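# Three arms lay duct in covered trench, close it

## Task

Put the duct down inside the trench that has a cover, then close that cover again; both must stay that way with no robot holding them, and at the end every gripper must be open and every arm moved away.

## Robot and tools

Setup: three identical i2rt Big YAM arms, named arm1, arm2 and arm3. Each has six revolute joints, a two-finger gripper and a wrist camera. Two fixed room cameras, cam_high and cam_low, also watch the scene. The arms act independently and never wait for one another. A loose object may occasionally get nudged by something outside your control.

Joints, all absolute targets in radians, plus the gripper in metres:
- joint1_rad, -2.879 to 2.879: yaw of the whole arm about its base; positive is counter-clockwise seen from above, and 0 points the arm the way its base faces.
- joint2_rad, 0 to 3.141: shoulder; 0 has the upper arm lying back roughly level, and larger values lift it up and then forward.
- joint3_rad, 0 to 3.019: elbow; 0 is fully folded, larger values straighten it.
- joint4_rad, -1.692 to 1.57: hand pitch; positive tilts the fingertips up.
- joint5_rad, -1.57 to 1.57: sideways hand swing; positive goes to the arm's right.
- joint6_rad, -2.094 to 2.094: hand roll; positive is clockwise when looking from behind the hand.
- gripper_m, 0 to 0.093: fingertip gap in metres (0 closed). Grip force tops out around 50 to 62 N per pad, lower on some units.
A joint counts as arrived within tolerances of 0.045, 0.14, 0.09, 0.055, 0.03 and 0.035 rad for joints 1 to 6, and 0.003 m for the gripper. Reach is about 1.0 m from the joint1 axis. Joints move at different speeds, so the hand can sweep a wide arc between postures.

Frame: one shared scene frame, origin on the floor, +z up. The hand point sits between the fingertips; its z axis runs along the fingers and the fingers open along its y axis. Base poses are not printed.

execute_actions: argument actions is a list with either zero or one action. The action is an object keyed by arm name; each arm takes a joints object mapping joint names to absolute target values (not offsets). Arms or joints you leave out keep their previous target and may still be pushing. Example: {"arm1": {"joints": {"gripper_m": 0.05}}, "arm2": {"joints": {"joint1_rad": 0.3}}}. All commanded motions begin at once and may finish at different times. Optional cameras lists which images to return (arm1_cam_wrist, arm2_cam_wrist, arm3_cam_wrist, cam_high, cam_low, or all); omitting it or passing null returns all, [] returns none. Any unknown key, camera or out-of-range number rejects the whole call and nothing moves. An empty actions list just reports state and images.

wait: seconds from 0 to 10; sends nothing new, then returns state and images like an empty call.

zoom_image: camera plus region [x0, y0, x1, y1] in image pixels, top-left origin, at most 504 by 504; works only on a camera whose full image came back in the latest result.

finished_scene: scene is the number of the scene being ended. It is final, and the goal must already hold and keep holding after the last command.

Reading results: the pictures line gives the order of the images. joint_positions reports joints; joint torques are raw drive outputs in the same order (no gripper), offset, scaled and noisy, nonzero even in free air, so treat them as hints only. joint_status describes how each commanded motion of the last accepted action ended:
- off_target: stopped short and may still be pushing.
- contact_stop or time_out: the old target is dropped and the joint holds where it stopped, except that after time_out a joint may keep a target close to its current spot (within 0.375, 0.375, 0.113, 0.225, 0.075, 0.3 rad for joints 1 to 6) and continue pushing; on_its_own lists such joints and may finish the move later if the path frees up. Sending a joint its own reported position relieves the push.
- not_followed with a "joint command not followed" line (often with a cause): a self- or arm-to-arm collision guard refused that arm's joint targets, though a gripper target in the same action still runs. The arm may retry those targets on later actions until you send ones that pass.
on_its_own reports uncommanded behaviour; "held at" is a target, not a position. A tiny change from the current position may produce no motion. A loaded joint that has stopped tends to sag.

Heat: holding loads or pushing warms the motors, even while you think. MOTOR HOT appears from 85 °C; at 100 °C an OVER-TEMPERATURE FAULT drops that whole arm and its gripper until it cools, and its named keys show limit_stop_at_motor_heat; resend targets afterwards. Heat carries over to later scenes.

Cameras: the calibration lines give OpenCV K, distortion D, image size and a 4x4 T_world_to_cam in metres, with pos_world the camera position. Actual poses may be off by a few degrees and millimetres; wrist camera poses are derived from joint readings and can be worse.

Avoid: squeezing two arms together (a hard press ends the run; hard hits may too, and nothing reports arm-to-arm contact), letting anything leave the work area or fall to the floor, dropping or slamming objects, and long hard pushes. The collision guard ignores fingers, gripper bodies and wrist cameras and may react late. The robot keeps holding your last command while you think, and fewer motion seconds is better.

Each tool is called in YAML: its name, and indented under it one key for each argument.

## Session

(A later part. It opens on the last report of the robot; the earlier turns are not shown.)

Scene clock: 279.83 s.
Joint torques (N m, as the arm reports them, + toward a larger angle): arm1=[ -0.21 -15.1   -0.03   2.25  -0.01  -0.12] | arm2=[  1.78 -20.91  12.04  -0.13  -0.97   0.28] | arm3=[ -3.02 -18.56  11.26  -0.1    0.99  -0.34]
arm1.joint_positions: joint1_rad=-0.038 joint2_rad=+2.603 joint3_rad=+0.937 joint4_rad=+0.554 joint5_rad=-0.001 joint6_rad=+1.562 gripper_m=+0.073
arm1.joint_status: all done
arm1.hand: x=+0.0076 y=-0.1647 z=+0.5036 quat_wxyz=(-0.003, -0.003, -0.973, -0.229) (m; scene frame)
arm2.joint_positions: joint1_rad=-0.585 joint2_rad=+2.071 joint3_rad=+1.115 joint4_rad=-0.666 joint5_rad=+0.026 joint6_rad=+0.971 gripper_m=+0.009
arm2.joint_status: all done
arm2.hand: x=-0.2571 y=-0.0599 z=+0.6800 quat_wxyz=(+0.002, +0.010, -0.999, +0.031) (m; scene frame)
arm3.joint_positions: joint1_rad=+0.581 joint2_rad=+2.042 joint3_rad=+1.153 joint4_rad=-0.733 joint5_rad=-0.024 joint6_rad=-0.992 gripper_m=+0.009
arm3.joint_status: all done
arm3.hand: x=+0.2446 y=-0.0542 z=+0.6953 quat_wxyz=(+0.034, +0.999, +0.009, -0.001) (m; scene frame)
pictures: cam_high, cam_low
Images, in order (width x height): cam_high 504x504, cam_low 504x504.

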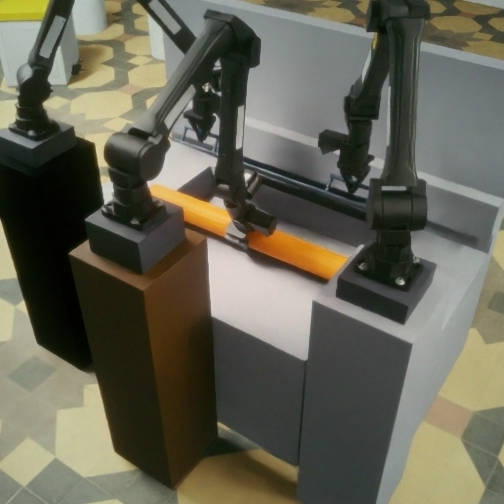

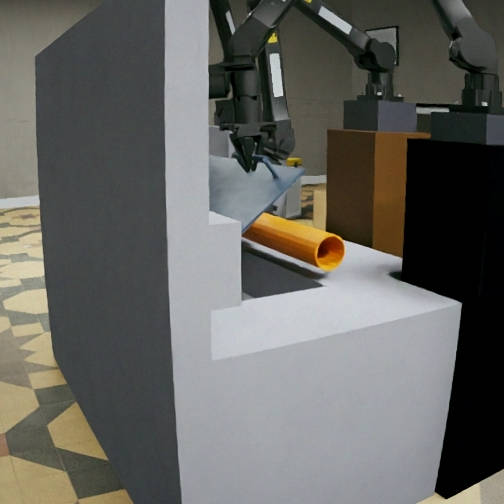

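execute_actions:
  actions: []
  cameras: ["cam_low","cam_high"]

zoom_image:
  camera: "cam_low"
  region: [190, 130, 370, 310]

Scene clock: 283.50 s.
Joint torques (N m, as the arm reports them, + toward a larger angle): arm1=[ -0.18 -15.22  -0.06   2.26  -0.01  -0.12] | arm2=[  2.07 -20.8   12.06  -0.17  -0.98   0.28] | arm3=[ -2.8  -18.34  11.32  -0.11   1.    -0.33]
arm1.joint_positions: joint1_rad=-0.038 joint2_rad=+2.603 joint3_rad=+0.937 joint4_rad=+0.554 joint5_rad=-0.001 joint6_rad=+1.562 gripper_m=+0.073
arm1.joint_status: all done
arm1.hand: x=+0.0076 y=-0.1647 z=+0.5036 quat_wxyz=(-0.003, -0.003, -0.973, -0.229) (m; scene frame)
arm2.joint_positions: joint1_rad=-0.585 joint2_rad=+2.071 joint3_rad=+1.115 joint4_rad=-0.666 joint5_rad=+0.026 joint6_rad=+0.971 gripper_m=+0.009
arm2.joint_status: all done
arm2.hand: x=-0.2571 y=-0.0599 z=+0.6800 quat_wxyz=(+0.002, +0.010, -0.999, +0.031) (m; scene frame)
arm3.joint_positions: joint1_rad=+0.581 joint2_rad=+2.042 joint3_rad=+1.153 joint4_rad=-0.733 joint5_rad=-0.024 joint6_rad=-0.992 gripper_m=+0.009
arm3.joint_status: all done
arm3.hand: x=+0.2446 y=-0.0542 z=+0.6953 quat_wxyz=(+0.034, +0.999, +0.009, -0.001) (m; scene frame)
pictures: cam_high, cam_low
Images, in order (width x height): cam_high 504x504, cam_low 504x504.

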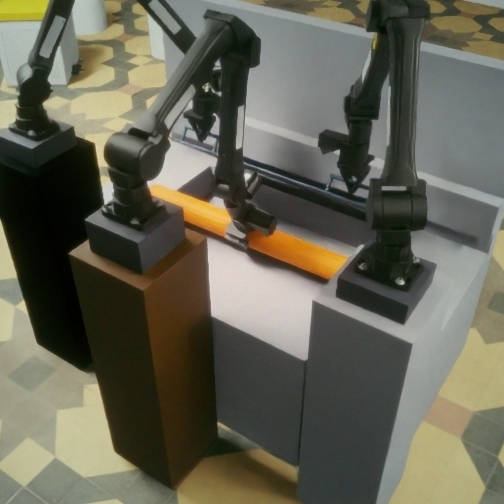

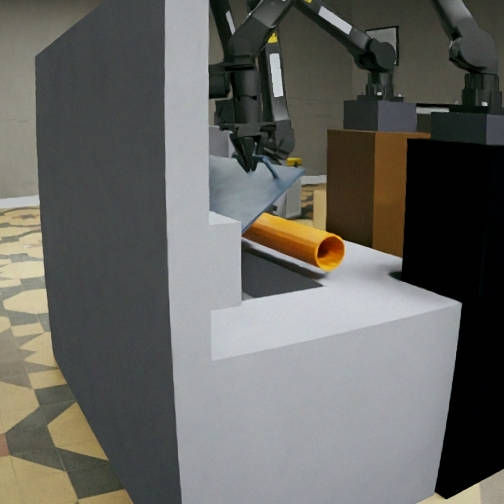

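Region (190, 130, 370, 310) of cam_low's 504x504 image, scaled by 2.800, with more detail than that image has.

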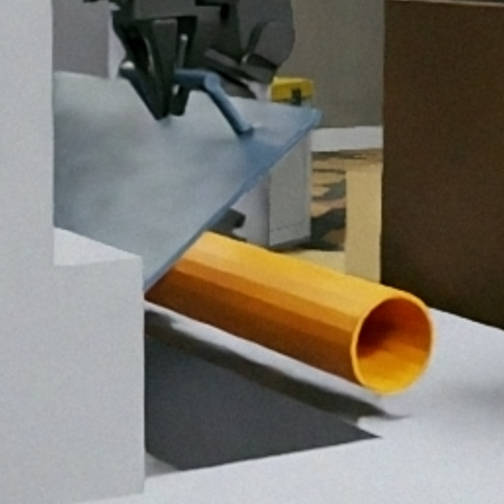

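execute_actions:
  actions: []

Scene clock: 308.27 s.
Joint torques (N m, as the arm reports them, + toward a larger angle): arm1=[ -0.22 -15.21  -0.06   2.27  -0.01  -0.12] | arm2=[  2.01 -20.71  12.05  -0.22  -0.99   0.27] | arm3=[ -2.85 -18.34  11.3   -0.13   1.    -0.33]
arm1.joint_positions: joint1_rad=-0.038 joint2_rad=+2.603 joint3_rad=+0.937 joint4_rad=+0.554 joint5_rad=-0.001 joint6_rad=+1.562 gripper_m=+0.073
arm1.joint_status: all done
arm1.hand: x=+0.0076 y=-0.1647 z=+0.5036 quat_wxyz=(-0.003, -0.003, -0.973, -0.229) (m; scene frame)
arm2.joint_positions: joint1_rad=-0.585 joint2_rad=+2.071 joint3_rad=+1.115 joint4_rad=-0.666 joint5_rad=+0.026 joint6_rad=+0.971 gripper_m=+0.009
arm2.joint_status: all done
arm2.hand: x=-0.2571 y=-0.0599 z=+0.6800 quat_wxyz=(+0.002, +0.010, -0.999, +0.031) (m; scene frame)
arm3.joint_positions: joint1_rad=+0.581 joint2_rad=+2.042 joint3_rad=+1.153 joint4_rad=-0.733 joint5_rad=-0.024 joint6_rad=-0.992 gripper_m=+0.009
arm3.joint_status: all done
arm3.hand: x=+0.2446 y=-0.0542 z=+0.6953 quat_wxyz=(+0.034, +0.999, +0.009, -0.001) (m; scene frame)
pictures: arm1_cam_wrist, arm2_cam_wrist, arm3_cam_wrist, cam_high, cam_low
camera_calibration (this result's frames):
arm1_cam_wrist: T_world_to_cam=[[0.00652313, -0.897182, -0.441613, 0.074395], [-0.818508, -0.258489, 0.513057, -0.284356], [-0.574457, 0.358117, -0.736037, 0.554106], [0, 0, 0, 1]] pos_world=[0.0850766, -0.205192, 0.586587]
arm2_cam_wrist: T_world_to_cam=[[0.0192873, -0.997633, 0.0659995, -0.101187], [-0.804571, 0.0237011, 0.593383, -0.604533], [-0.593543, -0.064546, -0.80221, 0.508068], [0, 0, 0, 1]] pos_world=[-0.182877, -0.0538254, 0.772975]
arm3_cam_wrist: T_world_to_cam=[[-0.0263654, 0.99803, -0.056936, 0.0963974], [0.809307, 0.0547434, 0.584829, -0.596295], [0.586793, -0.0306595, -0.809156, 0.540474], [0, 0, 0, 1]] pos_world=[0.167981, -0.0469936, 0.791547]
Images, in order (width x height): arm1_cam_wrist 504x504, arm2_cam_wrist 504x504, arm3_cam_wrist 504x504, cam_high 504x504, cam_low 504x504.

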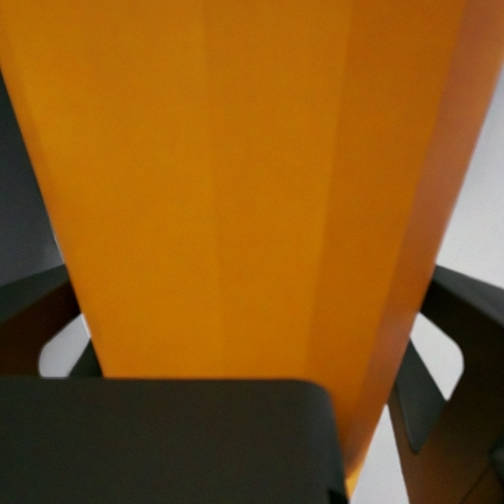

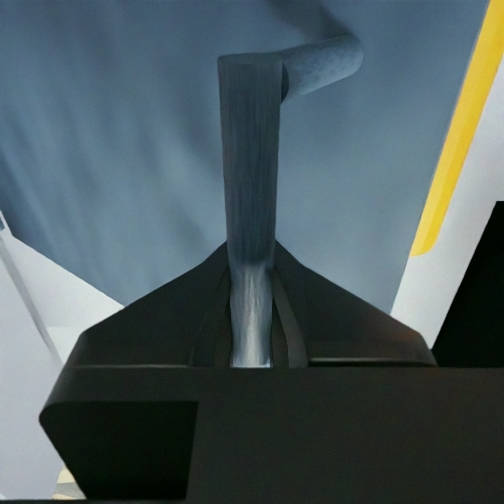

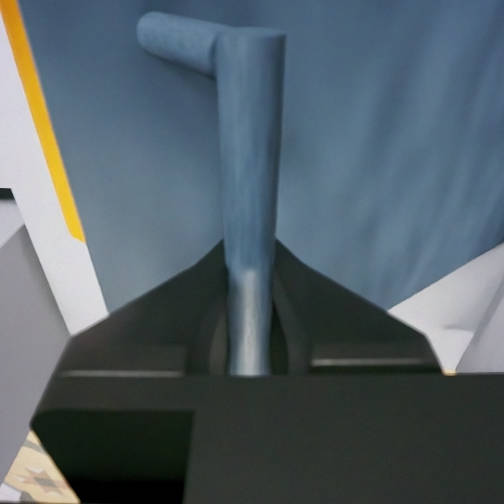

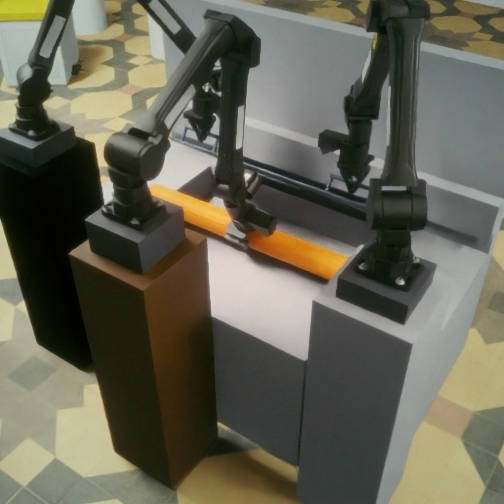

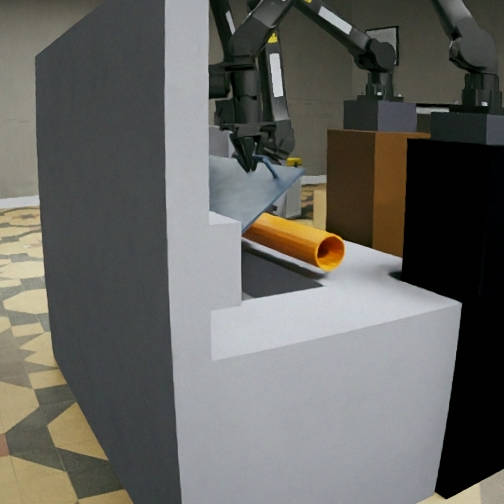

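execute_actions:
  actions:
    - {"arm1":{"joints":{"joint2_rad":2.715,"joint3_rad":1.03,"joint4_rad":0.93}},"arm2":{"joints":{"joint1_rad":-0.567,"joint2_rad":2.018,"joint3_rad":1.167,"joint4_rad":-0.658,"joint6_rad":0.977}},"arm3":{"joints":{"joint1_rad":0.563,"joint2_rad":1.996,"joint3_rad":1.208,"joint4_rad":-0.722,"joint6_rad":-0.997}}}
  cameras: ["cam_high","cam_low"]

Scene clock: 400.63 s.
Joint torques (N m, as the arm reports them, + toward a larger angle): arm1=[ -0.26 -15.81   0.56   3.22  -0.01  -0.13] | arm2=[  0.98 -18.34  10.39   0.59  -0.98   0.03] | arm3=[ -1.75 -16.28   9.43   0.44   0.99  -0.17]
arm1.joint_positions: joint1_rad=-0.038 joint2_rad=+2.728 joint3_rad=+1.020 joint4_rad=+0.887 joint5_rad=-0.001 joint6_rad=+1.560 gripper_m=+0.073
arm1.joint_status: all done
arm1.hand: x=+0.0085 y=-0.1076 z=+0.5003 quat_wxyz=(-0.005, -0.002, -0.930, -0.368) (m; scene frame)
arm2.joint_positions: joint1_rad=-0.585 joint2_rad=+2.071 joint3_rad=+1.115 joint4_rad=-0.666 joint5_rad=+0.026 joint6_rad=+0.970 gripper_m=+0.009
arm2.joint_status: all done
arm2.hand: x=-0.2571 y=-0.0598 z=+0.6800 quat_wxyz=(+0.002, +0.010, -0.999, +0.031) (m; scene frame)
arm3.joint_positions: joint1_rad=+0.581 joint2_rad=+2.042 joint3_rad=+1.153 joint4_rad=-0.733 joint5_rad=-0.024 joint6_rad=-0.992 gripper_m=+0.009
arm3.joint_status: all done
arm3.hand: x=+0.2445 y=-0.0542 z=+0.6953 quat_wxyz=(+0.033, +0.999, +0.009, -0.001) (m; scene frame)
pictures: cam_high, cam_low
Images, in order (width x height): cam_high 504x504, cam_low 504x504.

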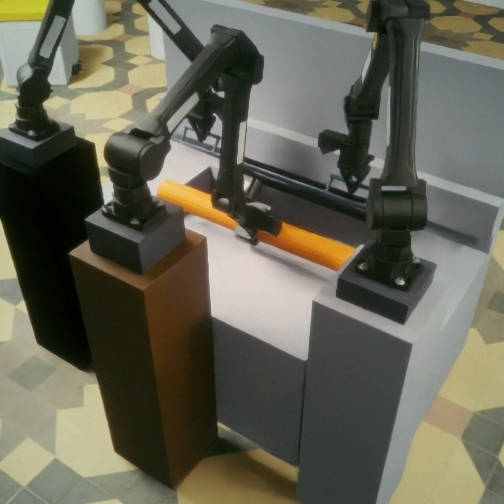

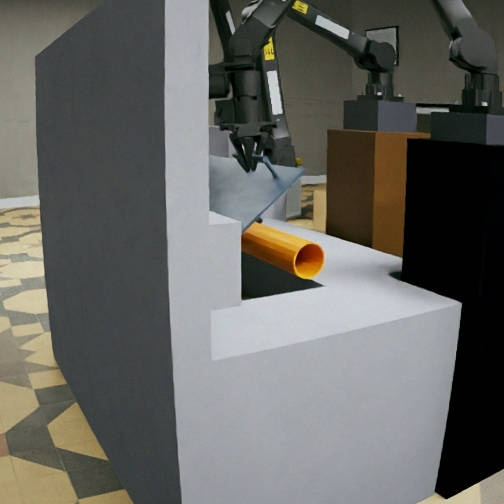

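zoom_image:
  camera: "cam_high"
  region: [140, 120, 380, 300]

execute_actions:
  actions:
    - {"arm1":{"joints":{"joint2_rad":2.782,"joint3_rad":1.19,"joint4_rad":0.825}},"arm2":{"joints":{"joint3_rad":1.155}},"arm3":{"joints":{"joint3_rad":1.195}}}
  cameras: ["cam_high","cam_low"]

Region (140, 120, 380, 300) of cam_high's 504x504 image, scaled by 2.100, with more detail than that image has; it fills the top 378 rows of this view, and the rest is white.

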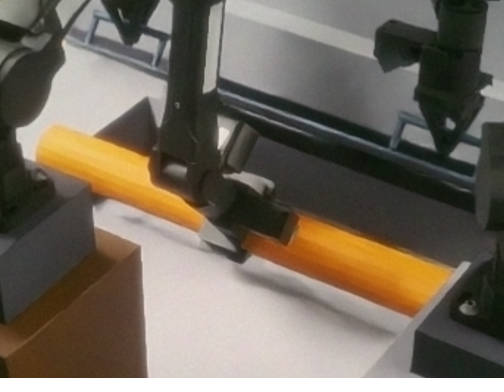

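Scene clock: 422.90 s.
Joint torques (N m, as the arm reports them, + toward a larger angle): arm1=[ -0.15 -17.6    1.13   1.99   0.    -0.13] | arm2=[  0.62 -18.44   9.39   0.65  -0.97   0.02] | arm3=[ -1.83 -16.27   8.44   0.46   0.99  -0.18]
arm1.joint_positions: joint1_rad=-0.038 joint2_rad=+2.806 joint3_rad=+1.182 joint4_rad=+0.811 joint5_rad=-0.002 joint6_rad=+1.560 gripper_m=+0.073
arm1.joint_status: all done
arm1.hand: x=+0.0090 y=-0.0685 z=+0.4692 quat_wxyz=(-0.005, -0.002, -0.928, -0.371) (m; scene frame)
arm2.joint_positions: joint1_rad=-0.585 joint2_rad=+2.071 joint3_rad=+1.115 joint4_rad=-0.666 joint5_rad=+0.026 joint6_rad=+0.970 gripper_m=+0.009
arm2.joint_status: all done
arm2.hand: x=-0.2571 y=-0.0598 z=+0.6800 quat_wxyz=(+0.002, +0.010, -0.999, +0.031) (m; scene frame)
arm3.joint_positions: joint1_rad=+0.581 joint2_rad=+2.042 joint3_rad=+1.153 joint4_rad=-0.733 joint5_rad=-0.024 joint6_rad=-0.992 gripper_m=+0.009
arm3.joint_status: all done
arm3.hand: x=+0.2445 y=-0.0542 z=+0.6953 quat_wxyz=(+0.033, +0.999, +0.009, -0.001) (m; scene frame)
pictures: cam_high, cam_low
Images, in order (width x height): cam_high 504x504, cam_low 504x504.

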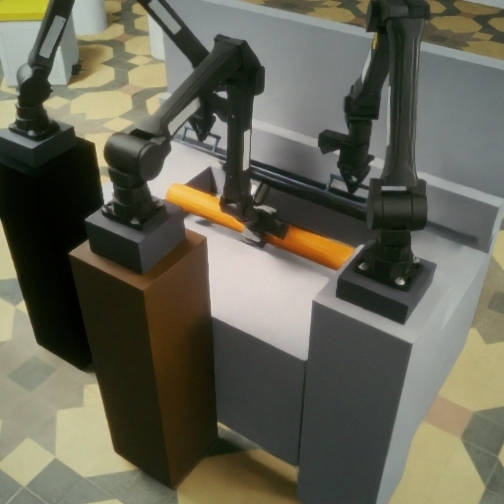

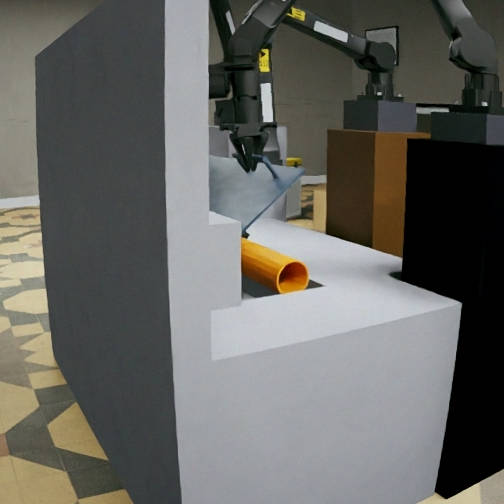

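zoom_image:
  camera: "cam_low"
  region: [220, 200, 360, 320]

zoom_image:
  camera: "cam_high"
  region: [140, 130, 380, 300]

Region (220, 200, 360, 320) of cam_low's 504x504 image, scaled by 3.600, with more detail than that image has; it fills the top 432 rows of this view, and the rest is white.

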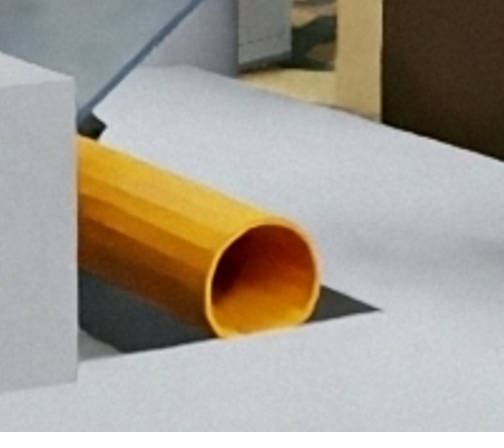

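Region (140, 130, 380, 300) of cam_high's 504x504 image, scaled by 2.100, with more detail than that image has; it fills the top 357 rows of this view, and the rest is white.

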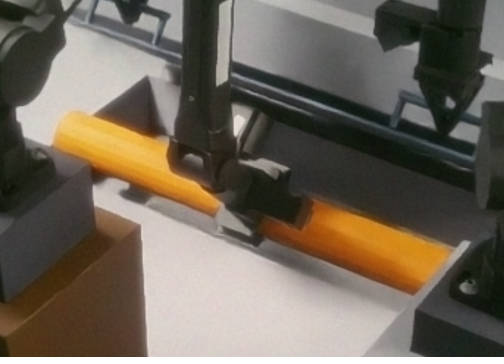

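execute_actions:
  actions:
    - {"arm1":{"joints":{"joint2_rad":2.847,"joint3_rad":1.32,"joint4_rad":0.765}}}
  cameras: ["cam_high","cam_low"]

zoom_image:
  camera: "cam_high"
  region: [140, 130, 380, 300]

zoom_image:
  camera: "cam_low"
  region: [220, 200, 360, 320]

Scene clock: 459.03 s.
Joint torques (N m, as the arm reports them, + toward a larger angle): arm1=[ -0.2  -18.28   2.16   2.02   0.01  -0.12] | arm2=[  1.1  -18.27   9.35   0.57  -0.99   0.03] | arm3=[ -1.78 -16.23   8.45   0.45   0.99  -0.18]
arm1.joint_positions: joint1_rad=-0.038 joint2_rad=+2.871 joint3_rad=+1.301 joint4_rad=+0.752 joint5_rad=-0.002 joint6_rad=+1.560 gripper_m=+0.073
arm1.joint_status: all done
arm1.hand: x=+0.0094 y=-0.0453 z=+0.4433 quat_wxyz=(-0.005, -0.002, -0.929, -0.369) (m; scene frame)
arm2.joint_positions: joint1_rad=-0.585 joint2_rad=+2.071 joint3_rad=+1.115 joint4_rad=-0.666 joint5_rad=+0.026 joint6_rad=+0.970 gripper_m=+0.009
arm2.joint_status: not commanded
arm2.hand: x=-0.2571 y=-0.0598 z=+0.6800 quat_wxyz=(+0.002, +0.010, -0.999, +0.031) (m; scene frame)
arm3.joint_positions: joint1_rad=+0.581 joint2_rad=+2.042 joint3_rad=+1.153 joint4_rad=-0.733 joint5_rad=-0.024 joint6_rad=-0.992 gripper_m=+0.009
arm3.joint_status: not commanded
arm3.hand: x=+0.2445 y=-0.0542 z=+0.6953 quat_wxyz=(+0.033, +0.999, +0.009, -0.001) (m; scene frame)
pictures: cam_high, cam_low
Images, in order (width x height): cam_high 504x504, cam_low 504x504.

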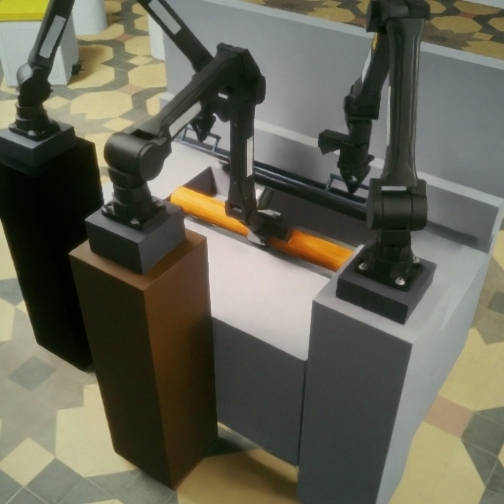

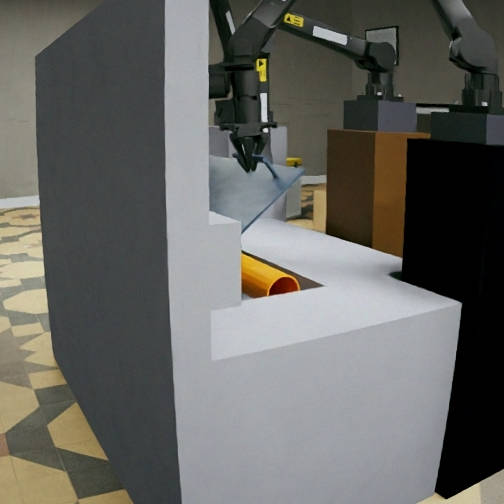

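Region (140, 130, 380, 300) of cam_high's 504x504 image, scaled by 2.100, with more detail than that image has; it fills the top 357 rows of this view, and the rest is white.

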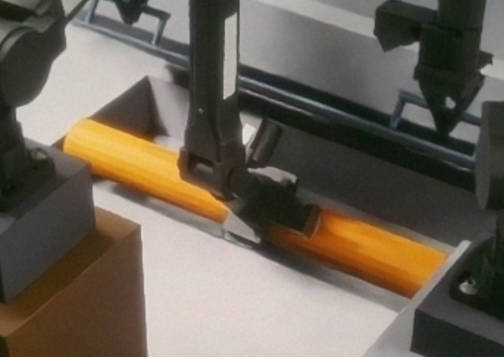

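Region (220, 200, 360, 320) of cam_low's 504x504 image, scaled by 3.600, with more detail than that image has; it fills the top 432 rows of this view, and the rest is white.

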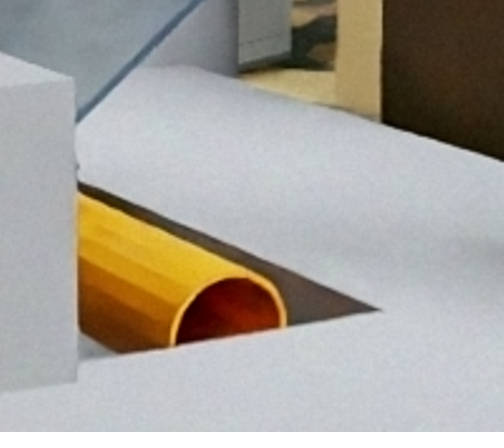

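execute_actions:
  actions:
    - {"arm1":{"joints":{"joint2_rad":2.893,"joint3_rad":1.457,"joint4_rad":0.6}}}
  cameras: ["cam_high","cam_low"]

zoom_image:
  camera: "cam_high"
  region: [140, 130, 380, 300]

Scene clock: 475.97 s.
Joint torques (N m, as the arm reports them, + toward a larger angle): arm1=[ -0.2  -18.94   3.05   1.81   0.01  -0.12] | arm2=[  0.87 -18.33   9.37   0.52  -0.98   0.03] | arm3=[ -1.8  -16.32   8.46   0.44   0.99  -0.17]
arm1.joint_positions: joint1_rad=-0.038 joint2_rad=+2.916 joint3_rad=+1.434 joint4_rad=+0.589 joint5_rad=-0.002 joint6_rad=+1.560 gripper_m=+0.073
arm1.joint_status: all done
arm1.hand: x=+0.0098 y=-0.0247 z=+0.4154 quat_wxyz=(-0.004, -0.002, -0.943, -0.334) (m; scene frame)
arm2.joint_positions: joint1_rad=-0.585 joint2_rad=+2.071 joint3_rad=+1.115 joint4_rad=-0.666 joint5_rad=+0.026 joint6_rad=+0.970 gripper_m=+0.009
arm2.joint_status: not commanded
arm2.hand: x=-0.2571 y=-0.0598 z=+0.6800 quat_wxyz=(+0.002, +0.010, -0.999, +0.031) (m; scene frame)
arm3.joint_positions: joint1_rad=+0.581 joint2_rad=+2.042 joint3_rad=+1.153 joint4_rad=-0.733 joint5_rad=-0.024 joint6_rad=-0.992 gripper_m=+0.009
arm3.joint_status: not commanded
arm3.hand: x=+0.2445 y=-0.0542 z=+0.6953 quat_wxyz=(+0.033, +0.999, +0.009, -0.001) (m; scene frame)
pictures: cam_high, cam_low
Images, in order (width x height): cam_high 504x504, cam_low 504x504.

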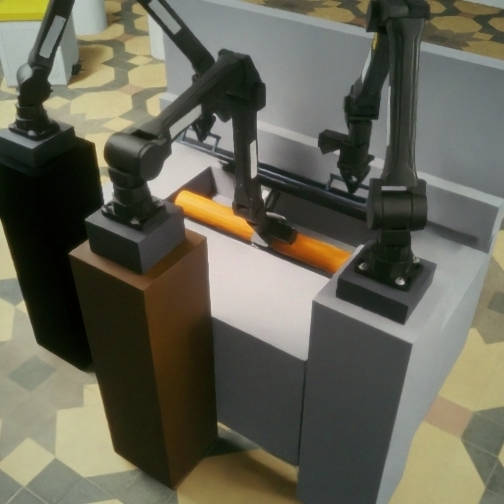

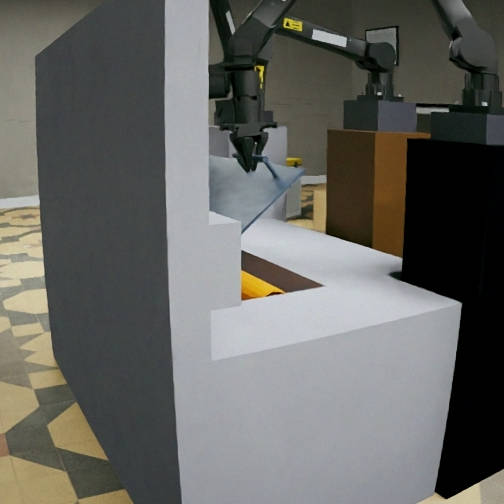

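Region (140, 130, 380, 300) of cam_high's 504x504 image, scaled by 2.100, with more detail than that image has; it fills the top 357 rows of this view, and the rest is white.

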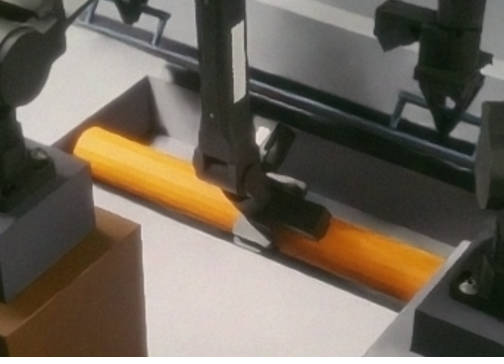

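execute_actions:
  actions:
    - {"arm1":{"joints":{"joint2_rad":2.921,"joint3_rad":1.55,"joint4_rad":0.352}}}
  cameras: ["arm1_cam_wrist","cam_high"]

zoom_image:
  camera: "cam_high"
  region: [140, 130, 380, 300]

Scene clock: 483.93 s.
Joint torques (N m, as the arm reports them, + toward a larger angle): arm1=[ -0.18 -19.21   3.19   1.34   0.02  -0.1 ] | arm2=[  0.79 -18.44   9.37   0.58  -0.98   0.03] | arm3=[ -1.76 -16.35   8.44   0.46   0.99  -0.18]
arm1.joint_positions: joint1_rad=-0.038 joint2_rad=+2.941 joint3_rad=+1.529 joint4_rad=+0.345 joint5_rad=-0.002 joint6_rad=+1.560 gripper_m=+0.073
arm1.joint_status: all done
arm1.hand: x=+0.0097 y=-0.0330 z=+0.3854 quat_wxyz=(-0.003, -0.002, -0.968, -0.251) (m; scene frame)
arm2.joint_positions: joint1_rad=-0.585 joint2_rad=+2.071 joint3_rad=+1.115 joint4_rad=-0.666 joint5_rad=+0.026 joint6_rad=+0.970 gripper_m=+0.009
arm2.joint_status: not commanded
arm2.hand: x=-0.2571 y=-0.0598 z=+0.6800 quat_wxyz=(+0.002, +0.010, -0.999, +0.031) (m; scene frame)
arm3.joint_positions: joint1_rad=+0.581 joint2_rad=+2.042 joint3_rad=+1.153 joint4_rad=-0.733 joint5_rad=-0.024 joint6_rad=-0.992 gripper_m=+0.009
arm3.joint_status: not commanded
arm3.hand: x=+0.2445 y=-0.0542 z=+0.6953 quat_wxyz=(+0.033, +0.999, +0.009, -0.001) (m; scene frame)
pictures: arm1_cam_wrist, cam_high
camera_calibration (this result's frames):
arm1_cam_wrist: T_world_to_cam=[[0.00878801, -0.876389, -0.481523, 0.156342], [-0.818408, -0.282994, 0.500122, -0.183811], [-0.57457, 0.389687, -0.719731, 0.415795], [0, 0, 0, 1]] pos_world=[0.0870968, -0.0770307, 0.466471]
Images, in order (width x height): arm1_cam_wrist 504x504, cam_high 504x504.

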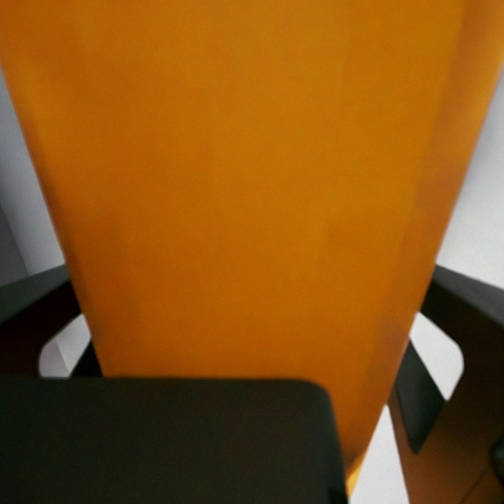

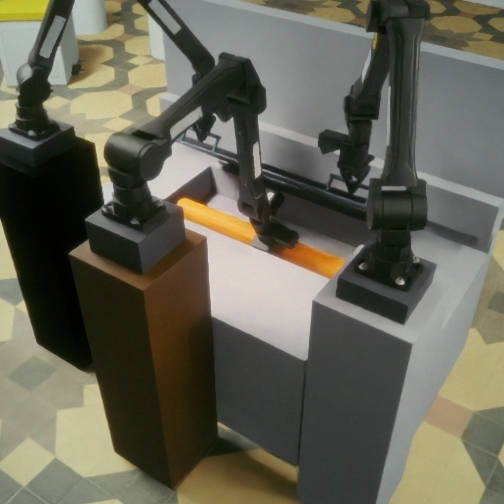

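Region (140, 130, 380, 300) of cam_high's 504x504 image, scaled by 2.100, with more detail than that image has; it fills the top 357 rows of this view, and the rest is white.

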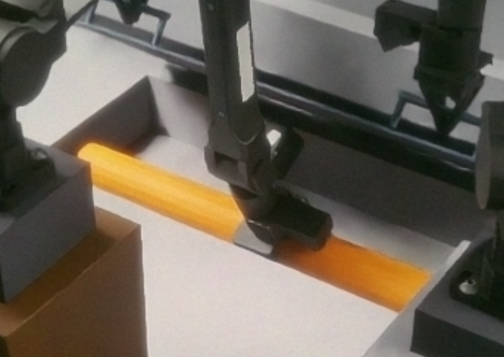

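execute_actions:
  actions:
    - {"arm1":{"joints":{"joint2_rad":2.935,"joint3_rad":1.588,"joint4_rad":0.263}}}
  cameras: ["arm1_cam_wrist","cam_high"]

Scene clock: 498.10 s.
Joint torques (N m, as the arm reports them, + toward a larger angle): arm1=[ -0.25 -18.75   3.74   0.94   0.02  -0.09] | arm2=[  0.8  -18.26   9.26   0.6   -0.99   0.02] | arm3=[ -1.81 -16.28   8.46   0.45   0.98  -0.17]
arm1.joint_positions: joint1_rad=-0.038 joint2_rad=+2.946 joint3_rad=+1.561 joint4_rad=+0.265 joint5_rad=-0.002 joint6_rad=+1.560 gripper_m=+0.073
arm1.joint_status: all done
arm1.hand: x=+0.0096 y=-0.0345 z=+0.3790 quat_wxyz=(-0.003, -0.002, -0.974, -0.225) (m; scene frame)
arm2.joint_positions: joint1_rad=-0.585 joint2_rad=+2.071 joint3_rad=+1.115 joint4_rad=-0.666 joint5_rad=+0.026 joint6_rad=+0.970 gripper_m=+0.009
arm2.joint_status: not commanded
arm2.hand: x=-0.2571 y=-0.0598 z=+0.6800 quat_wxyz=(+0.002, +0.010, -0.999, +0.031) (m; scene frame)
arm3.joint_positions: joint1_rad=+0.581 joint2_rad=+2.042 joint3_rad=+1.153 joint4_rad=-0.733 joint5_rad=-0.024 joint6_rad=-0.992 gripper_m=+0.009
arm3.joint_status: not commanded
arm3.hand: x=+0.2445 y=-0.0542 z=+0.6953 quat_wxyz=(+0.033, +0.999, +0.009, -0.001) (m; scene frame)
pictures: arm1_cam_wrist, cam_high
camera_calibration (this result's frames):
arm1_cam_wrist: T_world_to_cam=[[0.00837115, -0.900842, -0.434067, 0.133101], [-0.817998, -0.255844, 0.515192, -0.185879], [-0.57516, 0.350753, -0.739029, 0.417809], [0, 0, 0, 1]] pos_world=[0.087144, -0.0742009, 0.462311]
Images, in order (width x height): arm1_cam_wrist 504x504, cam_high 504x504.

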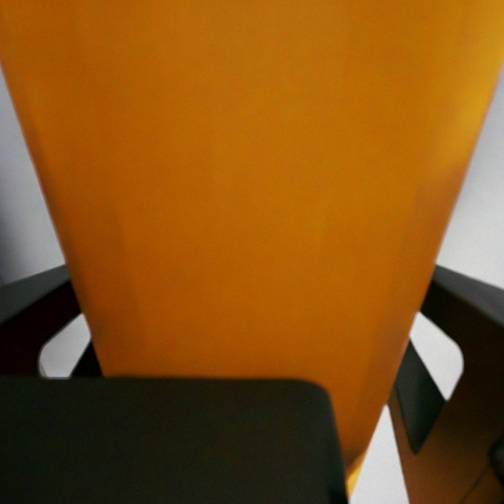

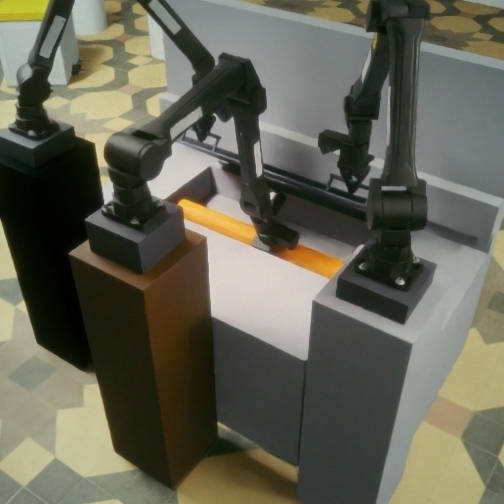

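execute_actions:
  actions:
    - {"arm1":{"joints":{"joint2_rad":2.917,"joint3_rad":1.518,"joint4_rad":0.368,"gripper_m":0.089}}}
  cameras: ["arm1_cam_wrist","cam_high"]

zoom_image:
  camera: "cam_high"
  region: [200, 150, 340, 270]

Scene clock: 549.30 s.
Joint torques (N m, as the arm reports them, + toward a larger angle): arm1=[ -0.21 -18.12   1.68   1.63   0.02  -0.11] | arm2=[  0.9  -18.39   9.37   0.58  -0.99   0.02] | arm3=[ -1.74 -16.34   8.46   0.45   0.99  -0.17]
arm1.joint_positions: joint1_rad=-0.038 joint2_rad=+2.917 joint3_rad=+1.524 joint4_rad=+0.357 joint5_rad=-0.002 joint6_rad=+1.560 gripper_m=+0.089
arm1.joint_status: all done
arm1.hand: x=+0.0098 y=-0.0202 z=+0.3993 quat_wxyz=(-0.003, -0.002, -0.964, -0.265) (m; scene frame)
arm2.joint_positions: joint1_rad=-0.585 joint2_rad=+2.071 joint3_rad=+1.115 joint4_rad=-0.666 joint5_rad=+0.026 joint6_rad=+0.970 gripper_m=+0.009
arm2.joint_status: not commanded
arm2.hand: x=-0.2571 y=-0.0598 z=+0.6800 quat_wxyz=(+0.002, +0.010, -0.999, +0.031) (m; scene frame)
arm3.joint_positions: joint1_rad=+0.581 joint2_rad=+2.042 joint3_rad=+1.153 joint4_rad=-0.733 joint5_rad=-0.024 joint6_rad=-0.992 gripper_m=+0.009
arm3.joint_status: not commanded
arm3.hand: x=+0.2445 y=-0.0542 z=+0.6953 quat_wxyz=(+0.033, +0.999, +0.009, -0.001) (m; scene frame)
pictures: arm1_cam_wrist, cam_high
camera_calibration (this result's frames):
arm1_cam_wrist: T_world_to_cam=[[0.00903672, -0.861677, -0.507376, 0.184824], [-0.818631, -0.297759, 0.491104, -0.1837], [-0.574249, 0.410916, -0.708086, 0.41672], [0, 0, 0, 1]] pos_world=[0.0872479, -0.0666765, 0.479065]
Images, in order (width x height): arm1_cam_wrist 504x504, cam_high 504x504.

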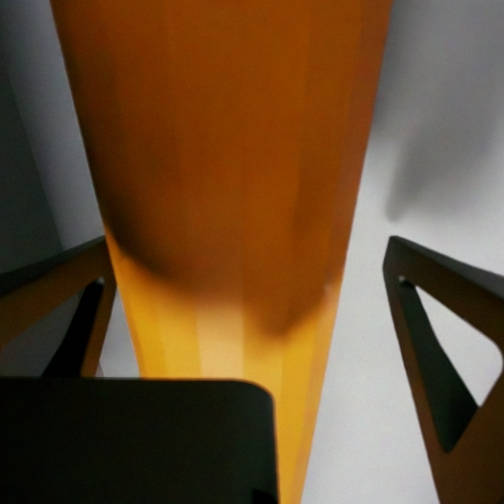

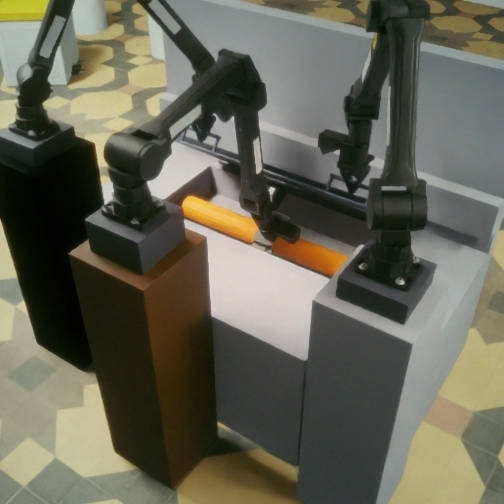

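Region (200, 150, 340, 270) of cam_high's 504x504 image, scaled by 3.600, with more detail than that image has; it fills the top 432 rows of this view, and the rest is white.

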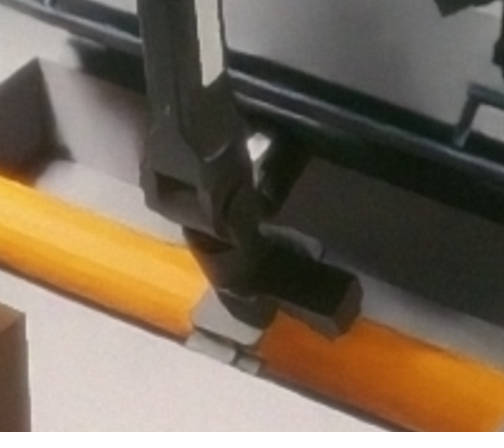

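execute_actions:
  actions:
    - {"arm1":{"joints":{"joint2_rad":2.882,"joint3_rad":1.394,"joint4_rad":0.682}}}
  cameras: ["arm1_cam_wrist","cam_high"]

zoom_image:
  camera: "cam_high"
  region: [140, 130, 380, 300]

Scene clock: 600.20 s.
Joint torques (N m, as the arm reports them, + toward a larger angle): arm1=[ -0.21 -17.05   1.73   2.11   0.01  -0.13] | arm2=[  0.92 -18.38   9.29   0.6   -0.97   0.01] | arm3=[ -1.8  -16.34   8.46   0.46   0.98  -0.18]
arm1.joint_positions: joint1_rad=-0.038 joint2_rad=+2.879 joint3_rad=+1.391 joint4_rad=+0.667 joint5_rad=-0.002 joint6_rad=+1.560 gripper_m=+0.089
arm1.joint_status: all done
arm1.hand: x=+0.0099 y=-0.0144 z=+0.4411 quat_wxyz=(-0.005, -0.002, -0.930, -0.368) (m; scene frame)
arm2.joint_positions: joint1_rad=-0.585 joint2_rad=+2.071 joint3_rad=+1.115 joint4_rad=-0.666 joint5_rad=+0.026 joint6_rad=+0.970 gripper_m=+0.009
arm2.joint_status: not commanded
arm2.hand: x=-0.2571 y=-0.0598 z=+0.6800 quat_wxyz=(+0.002, +0.010, -0.999, +0.031) (m; scene frame)
arm3.joint_positions: joint1_rad=+0.581 joint2_rad=+2.042 joint3_rad=+1.153 joint4_rad=-0.733 joint5_rad=-0.024 joint6_rad=-0.992 gripper_m=+0.009
arm3.joint_status: not commanded
arm3.hand: x=+0.2445 y=-0.0542 z=+0.6953 quat_wxyz=(+0.033, +0.999, +0.009, -0.001) (m; scene frame)
pictures: arm1_cam_wrist, cam_high
camera_calibration (this result's frames):
arm1_cam_wrist: T_world_to_cam=[[0.0111708, -0.732989, -0.680149, 0.289125], [-0.820095, -0.39589, 0.413177, -0.16949], [-0.572118, 0.553172, -0.605543, 0.40078], [0, 0, 0, 1]] pos_world=[0.0870659, -0.0768748, 0.509367]
Images, in order (width x height): arm1_cam_wrist 504x504, cam_high 504x504.

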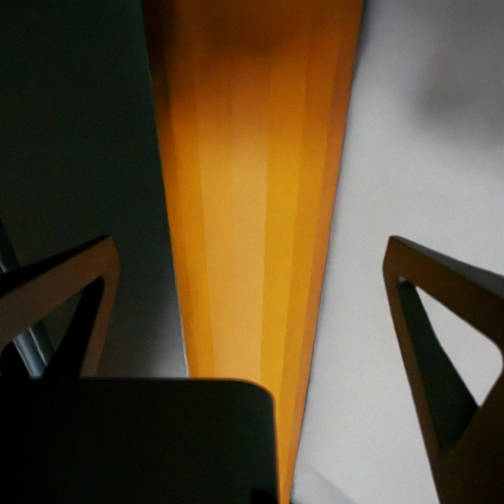

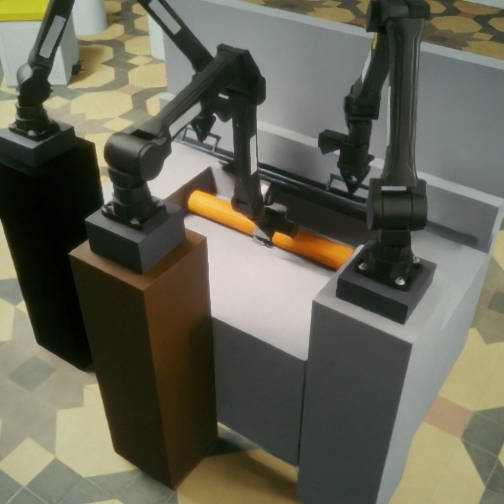

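Region (140, 130, 380, 300) of cam_high's 504x504 image, scaled by 2.100, with more detail than that image has; it fills the top 357 rows of this view, and the rest is white.

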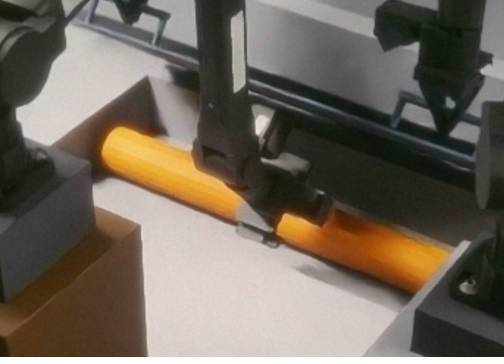

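execute_actions:
  actions:
    - {"arm1":{"joints":{"joint2_rad":2.675,"joint3_rad":0.93,"joint4_rad":0.895,"gripper_m":0.02}}}
  cameras: ["arm1_cam_wrist","cam_high","cam_low"]

Scene clock: 647.50 s.
Joint torques (N m, as the arm reports them, + toward a larger angle): arm1=[ -0.21 -13.33  -0.1    1.95   0.01  -0.11] | arm2=[  0.73 -18.15   9.34   0.48  -0.81   0.04] | arm3=[ -1.85 -16.22   8.47   0.38   0.75  -0.18]
arm1.joint_positions: joint1_rad=-0.038 joint2_rad=+2.661 joint3_rad=+0.926 joint4_rad=+0.882 joint5_rad=-0.002 joint6_rad=+1.559 gripper_m=+0.020
arm1.joint_status: all done
arm1.hand: x=+0.0080 y=-0.1306 z=+0.5215 quat_wxyz=(-0.004, -0.001, -0.936, -0.353) (m; scene frame)
arm2.joint_positions: joint1_rad=-0.586 joint2_rad=+2.070 joint3_rad=+1.115 joint4_rad=-0.664 joint5_rad=+0.022 joint6_rad=+0.969 gripper_m=+0.009
arm2.joint_status: not commanded
arm2.hand: x=-0.2572 y=-0.0591 z=+0.6802 quat_wxyz=(+0.003, +0.010, -1.000, +0.029) (m; scene frame)
arm3.joint_positions: joint1_rad=+0.582 joint2_rad=+2.041 joint3_rad=+1.153 joint4_rad=-0.731 joint5_rad=-0.018 joint6_rad=-0.991 gripper_m=+0.009
arm3.joint_status: not commanded
arm3.hand: x=+0.2444 y=-0.0535 z=+0.6956 quat_wxyz=(+0.031, +0.999, +0.010, +0.001) (m; scene frame)
pictures: arm1_cam_wrist, cam_high, cam_low
camera_calibration (this result's frames):
arm1_cam_wrist: T_world_to_cam=[[0.0115906, -0.753898, -0.656889, 0.243773], [-0.819896, -0.383216, 0.425343, -0.254914], [-0.572395, 0.53365, -0.62256, 0.518973], [0, 0, 0, 1]] pos_world=[0.0852292, -0.190858, 0.591649]
Images, in order (width x height): arm1_cam_wrist 504x504, cam_high 504x504, cam_low 504x504.

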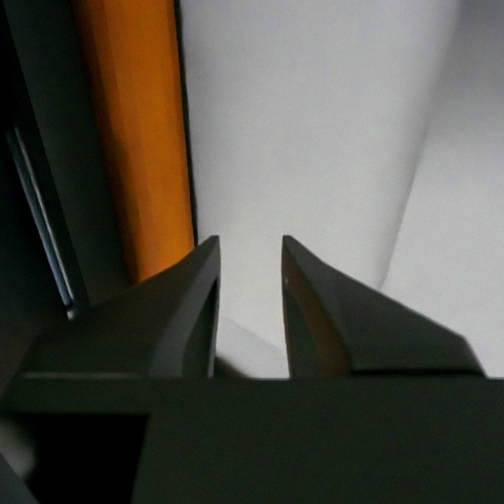

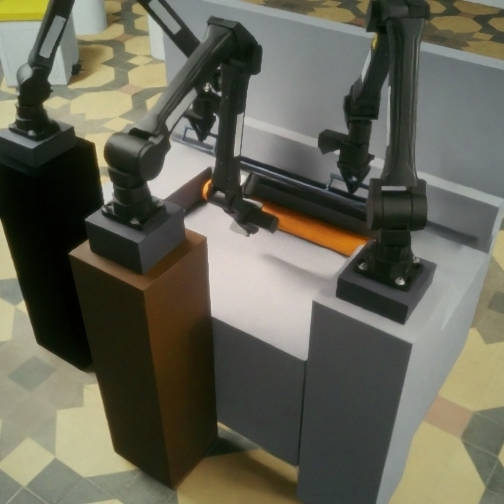

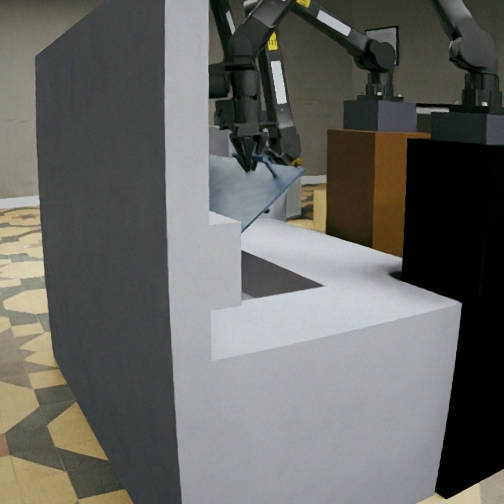

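execute_actions:
  actions:
    - {"arm1":{"joints":{"joint2_rad":2.35,"joint3_rad":0.61,"joint4_rad":0.6}},"arm2":{"joints":{"joint1_rad":-0.681,"joint2_rad":2.157,"joint3_rad":0.965,"joint4_rad":-0.275,"joint5_rad":0.0,"joint6_rad":0.873}},"arm3":{"joints":{"joint1_rad":0.675,"joint2_rad":2.135,"joint3_rad":0.999,"joint4_rad":-0.342,"joint5_rad":0.003,"joint6_rad":-0.891}}}
  cameras: ["arm2_cam_wrist","arm3_cam_wrist","cam_high","cam_low"]

Scene clock: 665.63 s.
Joint torques (N m, as the arm reports them, + toward a larger angle): arm1=[ -0.22 -11.35  -0.71   0.56   0.03  -0.09] | arm2=[ -0.13 -18.1    4.92   1.36   0.11  -0.03] | arm3=[ -0.77 -15.79   4.35   1.25  -0.12  -0.12]
arm1.joint_positions: joint1_rad=-0.038 joint2_rad=+2.342 joint3_rad=+0.613 joint4_rad=+0.612 joint5_rad=-0.002 joint6_rad=+1.559 gripper_m=+0.020
arm1.joint_status: all done
arm1.hand: x=+0.0063 y=-0.2373 z=+0.5942 quat_wxyz=(-0.003, -0.001, -0.974, -0.226) (m; scene frame)
arm2.joint_positions: joint1_rad=-0.685 joint2_rad=+2.221 joint3_rad=+0.945 joint4_rad=-0.297 joint5_rad=+0.002 joint6_rad=+0.869 gripper_m=+0.009
arm2.joint_status: all done
arm2.hand: x=-0.2573 y=-0.1289 z=+0.5871 quat_wxyz=(-0.002, +0.010, -1.000, +0.004) (m; scene frame)
arm3.joint_positions: joint1_rad=+0.680 joint2_rad=+2.187 joint3_rad=+0.981 joint4_rad=-0.372 joint5_rad=+0.004 joint6_rad=-0.891 gripper_m=+0.009
arm3.joint_status: all done
arm3.hand: x=+0.2425 y=-0.1213 z=+0.5988 quat_wxyz=(+0.007, +1.000, +0.009, -0.001) (m; scene frame)
pictures: arm2_cam_wrist, arm3_cam_wrist, cam_high, cam_low
camera_calibration (this result's frames):
arm2_cam_wrist: T_world_to_cam=[[0.0200984, -0.999722, 0.0123645, -0.132493], [-0.808837, -0.00898901, 0.587964, -0.549959], [-0.587689, -0.021818, -0.808793, 0.439867], [0, 0, 0, 1]] pos_world=[-0.183659, -0.127803, 0.680756]
arm3_cam_wrist: T_world_to_cam=[[-0.0255647, 0.999662, -0.0046362, 0.126516], [0.809958, 0.0234312, 0.586019, -0.539186], [0.58593, 0.0112263, -0.810284, 0.467512], [0, 0, 0, 1]] pos_world=[0.166023, -0.119088, 0.695377]
Images, in order (width x height): arm2_cam_wrist 504x504, arm3_cam_wrist 504x504, cam_high 504x504, cam_low 504x504.

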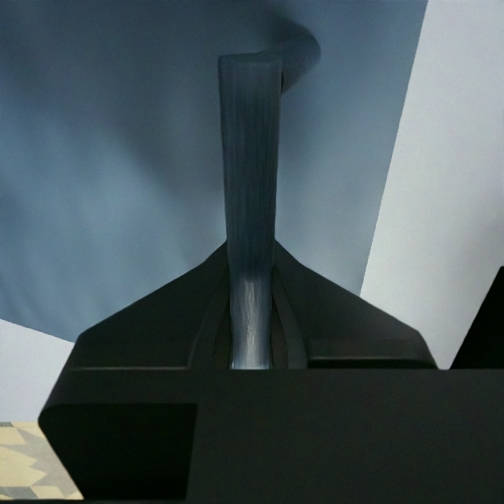

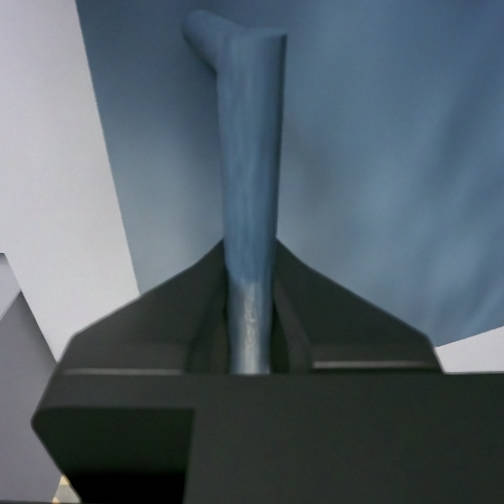

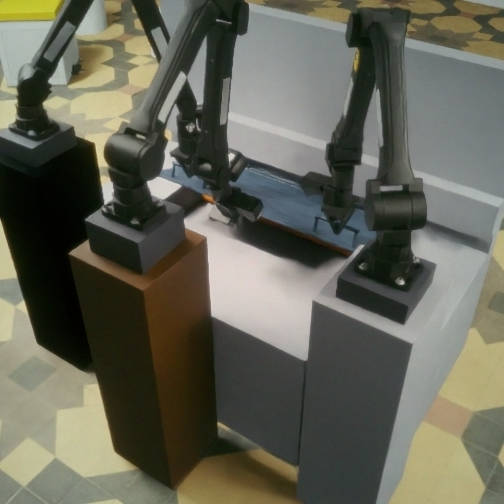

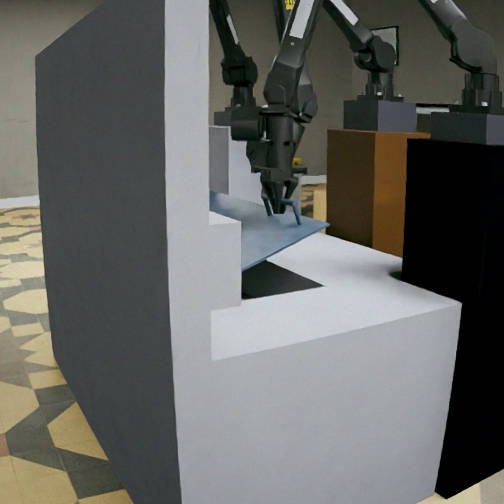

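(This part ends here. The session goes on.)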